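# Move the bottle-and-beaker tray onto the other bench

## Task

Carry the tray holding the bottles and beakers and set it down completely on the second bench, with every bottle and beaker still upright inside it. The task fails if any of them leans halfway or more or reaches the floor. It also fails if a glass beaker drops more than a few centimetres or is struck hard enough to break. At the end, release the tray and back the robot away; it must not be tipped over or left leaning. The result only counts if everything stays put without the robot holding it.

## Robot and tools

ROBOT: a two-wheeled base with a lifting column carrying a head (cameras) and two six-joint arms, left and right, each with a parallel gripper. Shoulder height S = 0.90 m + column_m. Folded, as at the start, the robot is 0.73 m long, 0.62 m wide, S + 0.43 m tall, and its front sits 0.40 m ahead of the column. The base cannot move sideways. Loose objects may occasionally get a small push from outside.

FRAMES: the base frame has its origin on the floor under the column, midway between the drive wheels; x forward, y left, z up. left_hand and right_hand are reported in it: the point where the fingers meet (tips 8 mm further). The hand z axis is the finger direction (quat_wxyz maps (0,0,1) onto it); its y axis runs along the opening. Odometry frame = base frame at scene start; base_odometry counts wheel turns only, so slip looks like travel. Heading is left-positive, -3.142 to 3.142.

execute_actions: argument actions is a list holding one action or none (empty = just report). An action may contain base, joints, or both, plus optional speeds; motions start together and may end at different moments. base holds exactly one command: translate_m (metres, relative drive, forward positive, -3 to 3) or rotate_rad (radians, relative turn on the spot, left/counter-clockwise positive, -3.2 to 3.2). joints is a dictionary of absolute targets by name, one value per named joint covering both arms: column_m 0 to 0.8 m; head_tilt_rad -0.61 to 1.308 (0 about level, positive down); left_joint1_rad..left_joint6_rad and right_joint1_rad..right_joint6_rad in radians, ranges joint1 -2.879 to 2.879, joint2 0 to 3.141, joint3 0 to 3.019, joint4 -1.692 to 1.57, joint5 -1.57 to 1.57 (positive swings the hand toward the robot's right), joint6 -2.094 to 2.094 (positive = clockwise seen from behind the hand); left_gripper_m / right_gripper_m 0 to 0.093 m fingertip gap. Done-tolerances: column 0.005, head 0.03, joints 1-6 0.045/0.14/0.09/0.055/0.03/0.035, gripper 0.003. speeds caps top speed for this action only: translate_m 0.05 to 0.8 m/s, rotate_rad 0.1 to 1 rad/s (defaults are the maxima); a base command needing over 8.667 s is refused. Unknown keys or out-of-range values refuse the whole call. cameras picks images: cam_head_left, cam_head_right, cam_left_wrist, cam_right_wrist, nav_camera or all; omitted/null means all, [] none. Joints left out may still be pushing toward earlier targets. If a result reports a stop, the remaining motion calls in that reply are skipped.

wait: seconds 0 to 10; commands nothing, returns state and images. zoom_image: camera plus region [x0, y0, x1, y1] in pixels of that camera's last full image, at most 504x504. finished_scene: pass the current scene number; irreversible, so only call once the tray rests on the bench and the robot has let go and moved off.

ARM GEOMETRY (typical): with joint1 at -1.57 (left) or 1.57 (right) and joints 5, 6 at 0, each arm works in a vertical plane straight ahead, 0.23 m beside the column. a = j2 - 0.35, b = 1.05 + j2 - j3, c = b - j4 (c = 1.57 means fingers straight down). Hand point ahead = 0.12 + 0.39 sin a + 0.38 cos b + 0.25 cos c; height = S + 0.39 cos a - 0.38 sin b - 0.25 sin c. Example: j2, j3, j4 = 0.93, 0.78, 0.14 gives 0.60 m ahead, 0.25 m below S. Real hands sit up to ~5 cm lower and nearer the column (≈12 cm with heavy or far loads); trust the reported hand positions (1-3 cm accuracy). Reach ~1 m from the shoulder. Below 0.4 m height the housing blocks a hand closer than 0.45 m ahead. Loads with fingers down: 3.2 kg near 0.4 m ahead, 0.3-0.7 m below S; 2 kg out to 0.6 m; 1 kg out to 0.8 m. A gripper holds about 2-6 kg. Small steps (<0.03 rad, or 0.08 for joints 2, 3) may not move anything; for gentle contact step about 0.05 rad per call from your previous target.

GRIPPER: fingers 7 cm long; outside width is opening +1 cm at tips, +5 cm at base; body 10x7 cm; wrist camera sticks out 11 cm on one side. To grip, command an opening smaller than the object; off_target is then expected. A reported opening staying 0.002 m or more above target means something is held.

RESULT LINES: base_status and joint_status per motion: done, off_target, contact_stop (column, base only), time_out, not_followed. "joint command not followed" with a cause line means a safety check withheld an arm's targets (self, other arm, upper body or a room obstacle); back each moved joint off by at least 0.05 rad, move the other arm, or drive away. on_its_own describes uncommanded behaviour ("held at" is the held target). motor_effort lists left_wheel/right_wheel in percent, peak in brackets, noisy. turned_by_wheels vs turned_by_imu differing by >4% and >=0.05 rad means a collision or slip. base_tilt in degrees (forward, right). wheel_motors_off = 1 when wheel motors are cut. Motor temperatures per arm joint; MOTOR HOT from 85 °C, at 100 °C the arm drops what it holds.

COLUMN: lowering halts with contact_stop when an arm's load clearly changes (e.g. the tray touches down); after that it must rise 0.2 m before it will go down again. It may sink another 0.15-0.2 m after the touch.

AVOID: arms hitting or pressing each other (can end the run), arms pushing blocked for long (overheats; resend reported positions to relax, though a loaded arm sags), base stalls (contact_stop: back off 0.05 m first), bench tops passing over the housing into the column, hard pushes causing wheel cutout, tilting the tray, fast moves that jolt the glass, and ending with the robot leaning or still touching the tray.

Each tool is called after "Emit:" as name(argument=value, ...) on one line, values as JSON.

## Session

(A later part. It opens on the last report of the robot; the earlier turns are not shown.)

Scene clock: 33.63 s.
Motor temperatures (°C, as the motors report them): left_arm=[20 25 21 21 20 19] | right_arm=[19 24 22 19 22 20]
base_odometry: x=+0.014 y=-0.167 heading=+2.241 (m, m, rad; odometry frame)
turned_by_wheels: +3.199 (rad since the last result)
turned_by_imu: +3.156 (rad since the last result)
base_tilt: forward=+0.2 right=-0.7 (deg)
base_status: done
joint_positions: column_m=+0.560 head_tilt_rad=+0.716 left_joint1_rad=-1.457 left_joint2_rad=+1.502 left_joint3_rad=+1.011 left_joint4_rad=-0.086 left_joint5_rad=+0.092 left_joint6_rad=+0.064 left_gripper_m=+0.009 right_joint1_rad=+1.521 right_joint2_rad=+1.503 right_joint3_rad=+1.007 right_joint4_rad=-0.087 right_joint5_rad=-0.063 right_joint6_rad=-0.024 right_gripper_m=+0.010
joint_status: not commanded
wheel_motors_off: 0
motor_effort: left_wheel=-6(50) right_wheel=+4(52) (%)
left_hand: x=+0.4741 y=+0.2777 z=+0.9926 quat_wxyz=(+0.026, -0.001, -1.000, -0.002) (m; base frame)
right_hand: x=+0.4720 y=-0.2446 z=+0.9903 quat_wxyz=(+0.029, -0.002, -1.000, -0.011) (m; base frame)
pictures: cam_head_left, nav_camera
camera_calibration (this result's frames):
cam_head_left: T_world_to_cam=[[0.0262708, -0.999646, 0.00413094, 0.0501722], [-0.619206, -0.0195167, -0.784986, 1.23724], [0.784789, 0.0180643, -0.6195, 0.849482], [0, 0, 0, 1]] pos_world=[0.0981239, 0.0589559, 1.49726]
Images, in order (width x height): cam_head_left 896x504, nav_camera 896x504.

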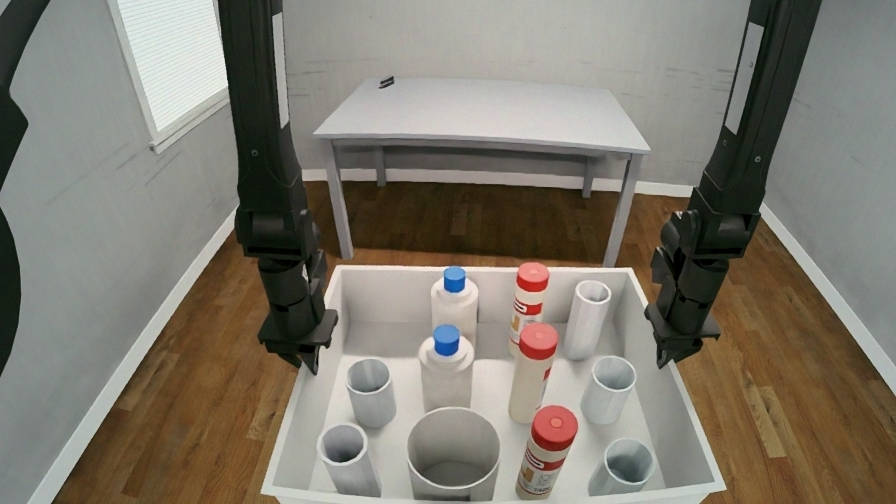

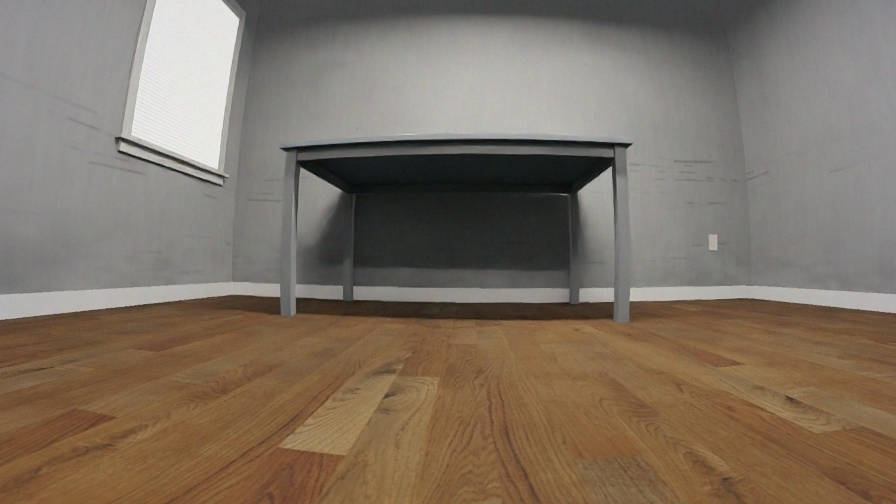

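Emit:
execute_actions(actions=[{"base":{"translate_m":1.58},"speeds":{"translate_m":0.45},"joints":{"head_tilt_rad":1.15,"column_m":0.52}}], cameras=["cam_head_left","cam_left_wrist","cam_right_wrist"])

Scene clock: 39.13 s.
Motor temperatures (°C, as the motors report them): left_arm=[20 25 21 21 20 19] | right_arm=[19 25 22 19 22 20]
base_odometry: x=-0.967 y=+1.071 heading=+2.242 (m, m, rad; odometry frame)
turned_by_wheels: +0.001 (rad since the last result)
turned_by_imu: +0.005 (rad since the last result)
base_tilt: forward=+0.2 right=-0.7 (deg)
base_status: done
joint_positions: column_m=+0.520 head_tilt_rad=+1.149 left_joint1_rad=-1.457 left_joint2_rad=+1.503 left_joint3_rad=+1.015 left_joint4_rad=-0.086 left_joint5_rad=+0.094 left_joint6_rad=+0.064 left_gripper_m=+0.009 right_joint1_rad=+1.521 right_joint2_rad=+1.505 right_joint3_rad=+1.013 right_joint4_rad=-0.087 right_joint5_rad=-0.063 right_joint6_rad=-0.024 right_gripper_m=+0.010
joint_status: all done
wheel_motors_off: 0
motor_effort: left_wheel=+1(58) right_wheel=-1(46) (%)
left_hand: x=+0.4761 y=+0.2776 z=+0.9521 quat_wxyz=(+0.024, -0.001, -1.000, -0.001) (m; base frame)
right_hand: x=+0.4744 y=-0.2448 z=+0.9494 quat_wxyz=(+0.028, -0.002, -1.000, -0.011) (m; base frame)
pictures: cam_head_left, cam_left_wrist, cam_right_wrist
camera_calibration (this result's frames):
cam_head_left: T_world_to_cam=[[0.0255835, -0.999646, -0.00725973, 0.0675256], [-0.891195, -0.0195167, -0.453201, 0.71987], [0.452899, 0.0180643, -0.891379, 1.25083], [0, 0, 0, 1]] pos_world=[0.0733188, 0.0589559, 1.4417]
cam_left_wrist: T_world_to_cam=[[0.00577853, -0.999957, -0.00722863, 0.28502], [-0.783439, -0.0090194, 0.621403, -0.211168], [-0.621441, 0.0020724, -0.783458, 1.16448], [0, 0, 0, 1]] pos_world=[0.55657, 0.28069, 1.0456]
cam_right_wrist: T_world_to_cam=[[0.00523765, -0.999744, -0.0220221, -0.229694], [-0.776504, -0.0179424, 0.629857, -0.229206], [-0.63009, 0.0138013, -0.776399, 1.16018], [0, 0, 0, 1]] pos_world=[0.554241, -0.249759, 1.04007]
Images, in order (width x height): cam_head_left 896x504, cam_left_wrist 504x504, cam_right_wrist 504x504.

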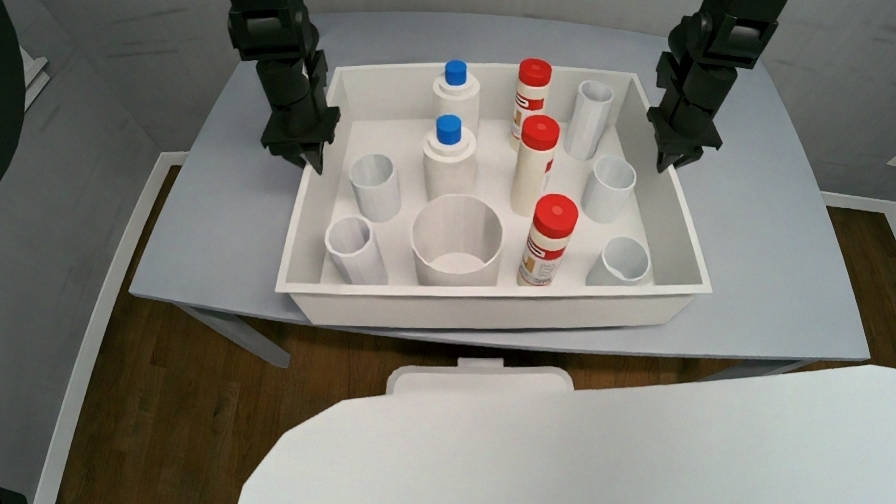

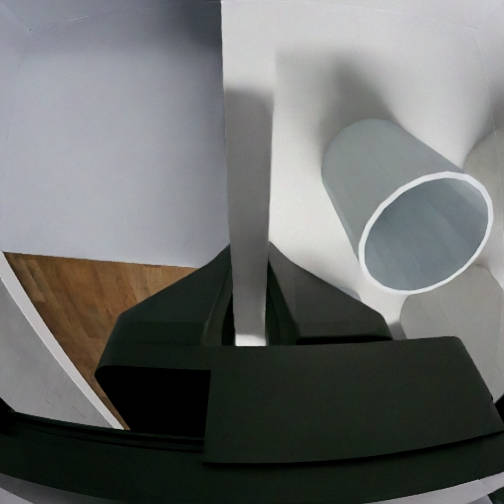

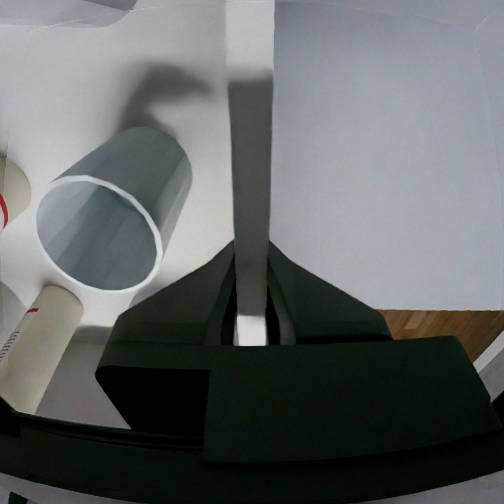

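Emit:
execute_actions(actions=[{"base":{"translate_m":0.10},"speeds":{"translate_m":0.15},"joints":{"column_m":0.47}}], cameras=[])

Emit:
execute_actions(actions=[{"joints":{"column_m":0.44}}], cameras=["cam_head_left"])

Scene clock: 41.27 s.
Motor temperatures (°C, as the motors report them): left_arm=[20 25 21 21 20 19] | right_arm=[19 25 22 19 22 20]
base_odometry: x=-1.030 y=+1.149 heading=+2.243 (m, m, rad; odometry frame)
turned_by_wheels: +0.001 (rad since the last result)
turned_by_imu: +0.001 (rad since the last result)
base_tilt: forward=+0.1 right=-0.6 (deg)
base_status: done
joint_positions: column_m=+0.470 head_tilt_rad=+1.149 left_joint1_rad=-1.457 left_joint2_rad=+1.504 left_joint3_rad=+1.015 left_joint4_rad=-0.087 left_joint5_rad=+0.093 left_joint6_rad=+0.064 left_gripper_m=+0.009 right_joint1_rad=+1.521 right_joint2_rad=+1.506 right_joint3_rad=+1.013 right_joint4_rad=-0.087 right_joint5_rad=-0.063 right_joint6_rad=-0.024 right_gripper_m=+0.010
joint_status: all done
wheel_motors_off: 0
motor_effort: left_wheel=+1(31) right_wheel=-1(28) (%)
left_hand: x=+0.4757 y=+0.2776 z=+0.9019 quat_wxyz=(+0.025, -0.001, -1.000, -0.001) (m; base frame)
right_hand: x=+0.4740 y=-0.2448 z=+0.8992 quat_wxyz=(+0.028, -0.002, -1.000, -0.011) (m; base frame)
pictures: none
No camera images: the call's "cameras" was empty. Leave "cameras" out to get every camera's image.

Scene clock: 42.23 s.
Motor temperatures (°C, as the motors report them): left_arm=[20 25 21 21 20 19] | right_arm=[19 25 22 19 22 20]
base_odometry: x=-1.030 y=+1.149 heading=+2.243 (m, m, rad; odometry frame)
turned_by_wheels: +0.000 (rad since the last result)
turned_by_imu: +0.000 (rad since the last result)
base_tilt: forward=+0.2 right=-0.6 (deg)
base_status: not commanded
joint_positions: column_m=+0.440 head_tilt_rad=+1.149 left_joint1_rad=-1.457 left_joint2_rad=+1.503 left_joint3_rad=+1.015 left_joint4_rad=-0.080 left_joint5_rad=+0.095 left_joint6_rad=+0.064 left_gripper_m=+0.009 right_joint1_rad=+1.521 right_joint2_rad=+1.499 right_joint3_rad=+1.010 right_joint4_rad=-0.088 right_joint5_rad=-0.063 right_joint6_rad=-0.022 right_gripper_m=+0.010
joint_status: all done
wheel_motors_off: 0
motor_effort: left_wheel=+5(4) right_wheel=-2(3) (%)
left_hand: x=+0.4778 y=+0.2775 z=+0.8721 quat_wxyz=(+0.021, -0.002, -1.000, -0.001) (m; base frame)
right_hand: x=+0.4757 y=-0.2447 z=+0.8717 quat_wxyz=(+0.026, -0.003, -1.000, -0.011) (m; base frame)
pictures: cam_head_left
camera_calibration (this result's frames):
cam_head_left: T_world_to_cam=[[0.0255817, -0.999646, -0.00726598, 0.0669539], [-0.891305, -0.0195167, -0.452983, 0.68331], [0.452681, 0.0180643, -0.891489, 1.17969], [0, 0, 0, 1]] pos_world=[0.0733031, 0.0589559, 1.36169]
Images, in order (width x height): cam_head_left 896x504.

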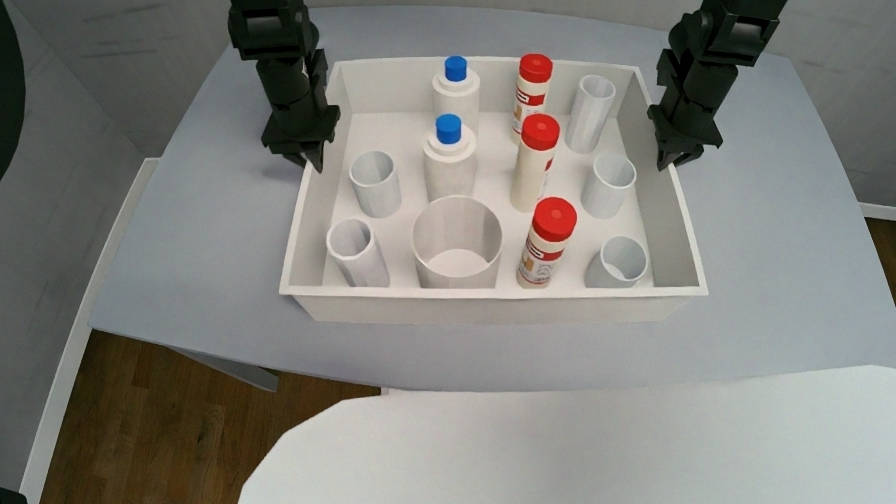

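Emit:
execute_actions(actions=[{"joints":{"column_m":0.42}}], cameras=[])

Emit:
execute_actions(actions=[{"joints":{"left_gripper_m":0.03,"right_gripper_m":0.03}}], cameras=["cam_left_wrist","cam_right_wrist"])

Emit:
execute_actions(actions=[{"joints":{"column_m":0.54}}], cameras=["cam_head_left"])

Scene clock: 43.80 s.
Motor temperatures (°C, as the motors report them): left_arm=[20 25 21 21 20 19] | right_arm=[19 25 22 19 22 20]
base_odometry: x=-1.030 y=+1.149 heading=+2.243 (m, m, rad; odometry frame)
turned_by_wheels: +0.000 (rad since the last result)
turned_by_imu: +0.000 (rad since the last result)
base_tilt: forward=+0.2 right=-0.6 (deg)
base_status: not commanded
joint_positions: column_m=+0.420 head_tilt_rad=+1.149 left_joint1_rad=-1.455 left_joint2_rad=+1.450 left_joint3_rad=+0.993 left_joint4_rad=-0.102 left_joint5_rad=+0.095 left_joint6_rad=+0.064 left_gripper_m=+0.009 right_joint1_rad=+1.520 right_joint2_rad=+1.445 right_joint3_rad=+0.987 right_joint4_rad=-0.106 right_joint5_rad=-0.063 right_joint6_rad=-0.022 right_gripper_m=+0.010
joint_status: all done
wheel_motors_off: 0
motor_effort: left_wheel=+5(6) right_wheel=-1(3) (%)
left_hand: x=+0.4832 y=+0.2768 z=+0.8712 quat_wxyz=(+0.016, -0.002, -1.000, -0.002) (m; base frame)
right_hand: x=+0.4816 y=-0.2450 z=+0.8709 quat_wxyz=(+0.020, -0.003, -1.000, -0.010) (m; base frame)
pictures: none
No camera images: the call's "cameras" was empty. Leave "cameras" out to get every camera's image.

Scene clock: 44.37 s.
Motor temperatures (°C, as the motors report them): left_arm=[20 25 21 21 20 19] | right_arm=[19 25 22 19 22 20]
base_odometry: x=-1.030 y=+1.149 heading=+2.243 (m, m, rad; odometry frame)
turned_by_wheels: +0.000 (rad since the last result)
turned_by_imu: +0.000 (rad since the last result)
base_tilt: forward=+0.1 right=-0.7 (deg)
base_status: not commanded
joint_positions: column_m=+0.420 head_tilt_rad=+1.149 left_joint1_rad=-1.455 left_joint2_rad=+1.450 left_joint3_rad=+1.002 left_joint4_rad=-0.101 left_joint5_rad=+0.081 left_joint6_rad=+0.064 left_gripper_m=+0.030 right_joint1_rad=+1.520 right_joint2_rad=+1.445 right_joint3_rad=+1.002 right_joint4_rad=-0.101 right_joint5_rad=-0.058 right_joint6_rad=-0.015 right_gripper_m=+0.030
joint_status: all done
wheel_motors_off: 0
motor_effort: left_wheel=+2(7) right_wheel=-3(5) (%)
left_hand: x=+0.4891 y=+0.2796 z=+0.8715 quat_wxyz=(+0.011, -0.002, -1.000, -0.009) (m; base frame)
right_hand: x=+0.4920 y=-0.2460 z=+0.8711 quat_wxyz=(+0.010, -0.006, -1.000, -0.007) (m; base frame)
pictures: cam_left_wrist, cam_right_wrist
camera_calibration (this result's frames):
cam_left_wrist: T_world_to_cam=[[0.00386326, -0.999731, -0.0228702, 0.300847], [-0.798971, -0.0168392, 0.601133, -0.12339], [-0.601357, 0.0159503, -0.798822, 1.10913], [0, 0, 0, 1]] pos_world=[0.567234, 0.280997, 0.96705]
cam_right_wrist: T_world_to_cam=[[-0.00189975, -0.999888, -0.0148386, -0.235497], [-0.798492, -0.00741612, 0.60196, -0.12851], [-0.602003, 0.012992, -0.798388, 1.11564], [0, 0, 0, 1]] pos_world=[0.568556, -0.250918, 0.964577]
Images, in order (width x height): cam_left_wrist 504x504, cam_right_wrist 504x504.

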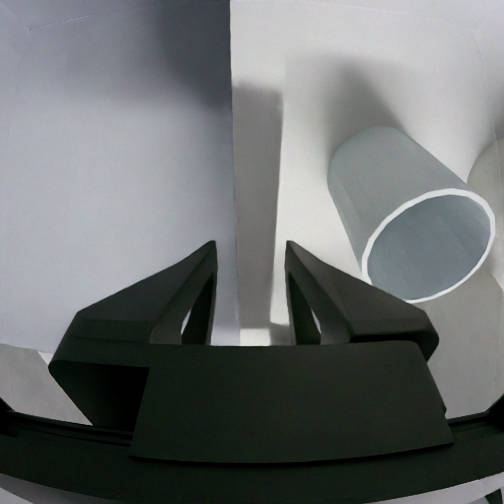

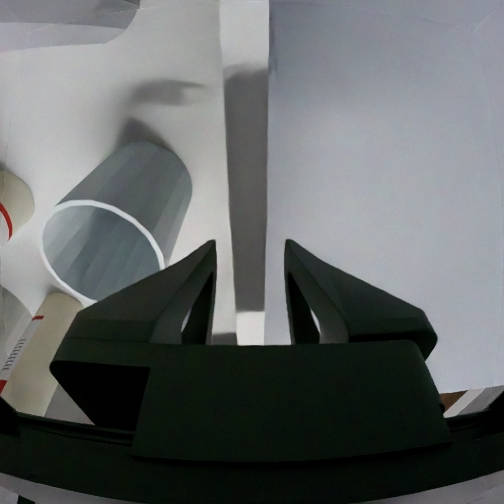

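Scene clock: 46.50 s.
Motor temperatures (°C, as the motors report them): left_arm=[20 25 22 21 20 19] | right_arm=[19 25 22 19 22 20]
base_odometry: x=-1.030 y=+1.149 heading=+2.243 (m, m, rad; odometry frame)
turned_by_wheels: +0.000 (rad since the last result)
turned_by_imu: +0.000 (rad since the last result)
base_tilt: forward=+0.2 right=-0.7 (deg)
base_status: not commanded
joint_positions: column_m=+0.540 head_tilt_rad=+1.149 left_joint1_rad=-1.455 left_joint2_rad=+1.449 left_joint3_rad=+1.002 left_joint4_rad=-0.101 left_joint5_rad=+0.081 left_joint6_rad=+0.064 left_gripper_m=+0.030 right_joint1_rad=+1.520 right_joint2_rad=+1.445 right_joint3_rad=+1.002 right_joint4_rad=-0.101 right_joint5_rad=-0.058 right_joint6_rad=-0.015 right_gripper_m=+0.030
joint_status: all done
wheel_motors_off: 0
motor_effort: left_wheel=+2(4) right_wheel=-3(3) (%)
left_hand: x=+0.4893 y=+0.2795 z=+0.9915 quat_wxyz=(+0.011, -0.002, -1.000, -0.009) (m; base frame)
right_hand: x=+0.4920 y=-0.2460 z=+0.9910 quat_wxyz=(+0.010, -0.006, -1.000, -0.007) (m; base frame)
pictures: cam_head_left
camera_calibration (this result's frames):
cam_head_left: T_world_to_cam=[[0.0255817, -0.999646, -0.00726598, 0.06768], [-0.891305, -0.0195167, -0.452983, 0.728577], [0.452681, 0.0180643, -0.891489, 1.26877], [0, 0, 0, 1]] pos_world=[0.0733031, 0.0589559, 1.46162]
Images, in order (width x height): cam_head_left 896x504.

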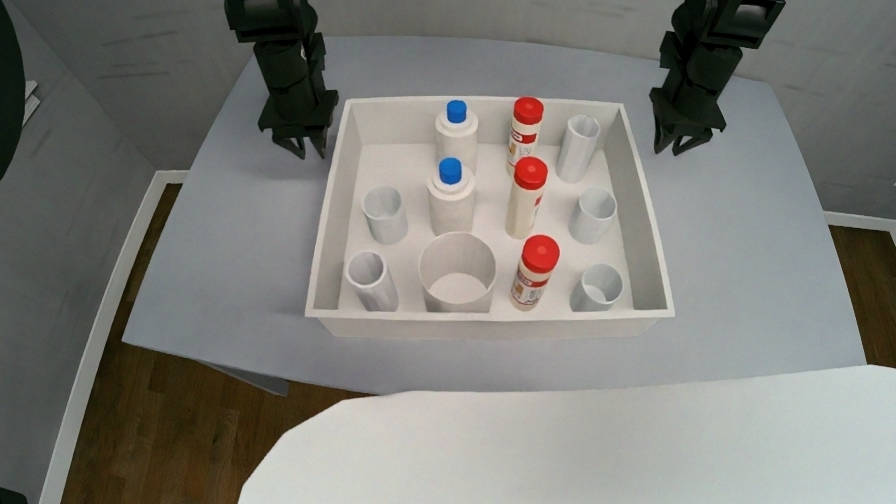

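Emit:
execute_actions(actions=[{"base":{"translate_m":-0.8},"joints":{"head_tilt_rad":0.8}}], cameras=["cam_head_left"])

Scene clock: 50.17 s.
Motor temperatures (°C, as the motors report them): left_arm=[19 25 22 21 20 19] | right_arm=[19 25 22 19 22 20]
base_odometry: x=-0.532 y=+0.523 heading=+2.244 (m, m, rad; odometry frame)
turned_by_wheels: +0.001 (rad since the last result)
turned_by_imu: +0.001 (rad since the last result)
base_tilt: forward=+0.2 right=-0.7 (deg)
base_status: done
joint_positions: column_m=+0.540 head_tilt_rad=+0.815 left_joint1_rad=-1.455 left_joint2_rad=+1.447 left_joint3_rad=+1.007 left_joint4_rad=-0.099 left_joint5_rad=+0.080 left_joint6_rad=+0.064 left_gripper_m=+0.030 right_joint1_rad=+1.520 right_joint2_rad=+1.444 right_joint3_rad=+1.006 right_joint4_rad=-0.100 right_joint5_rad=-0.058 right_joint6_rad=-0.014 right_gripper_m=+0.030
joint_status: all done
wheel_motors_off: 0
motor_effort: left_wheel=+2(59) right_wheel=-2(44) (%)
left_hand: x=+0.4935 y=+0.2798 z=+0.9923 quat_wxyz=(+0.007, -0.003, -1.000, -0.010) (m; base frame)
right_hand: x=+0.4954 y=-0.2461 z=+0.9916 quat_wxyz=(+0.007, -0.006, -1.000, -0.007) (m; base frame)
pictures: cam_head_left
camera_calibration (this result's frames):
cam_head_left: T_world_to_cam=[[0.0265505, -0.999646, 0.00151336, 0.0542348], [-0.693782, -0.0195167, -0.71992, 1.12603], [0.719695, 0.0180643, -0.694055, 0.954152], [0, 0, 0, 1]] pos_world=[0.0930818, 0.0589559, 1.4728]
Images, in order (width x height): cam_head_left 896x504.

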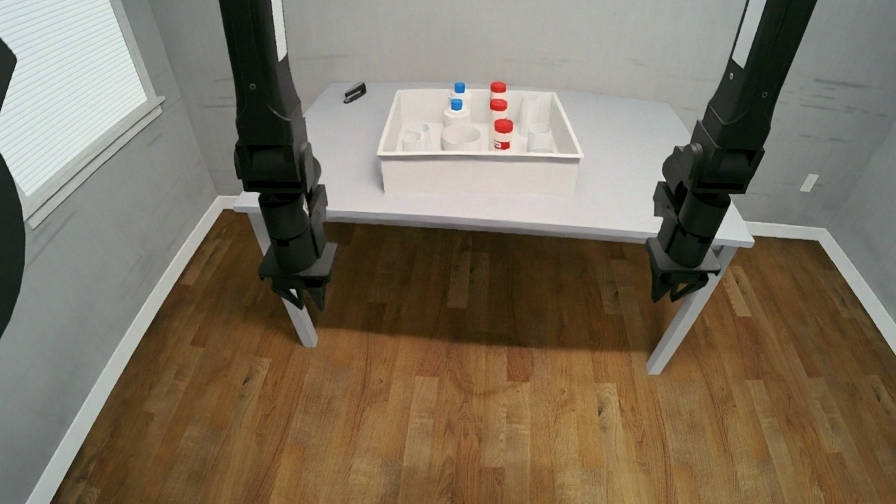

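Emit:
finished_scene(scene=2)

The scene is finished: the task was done.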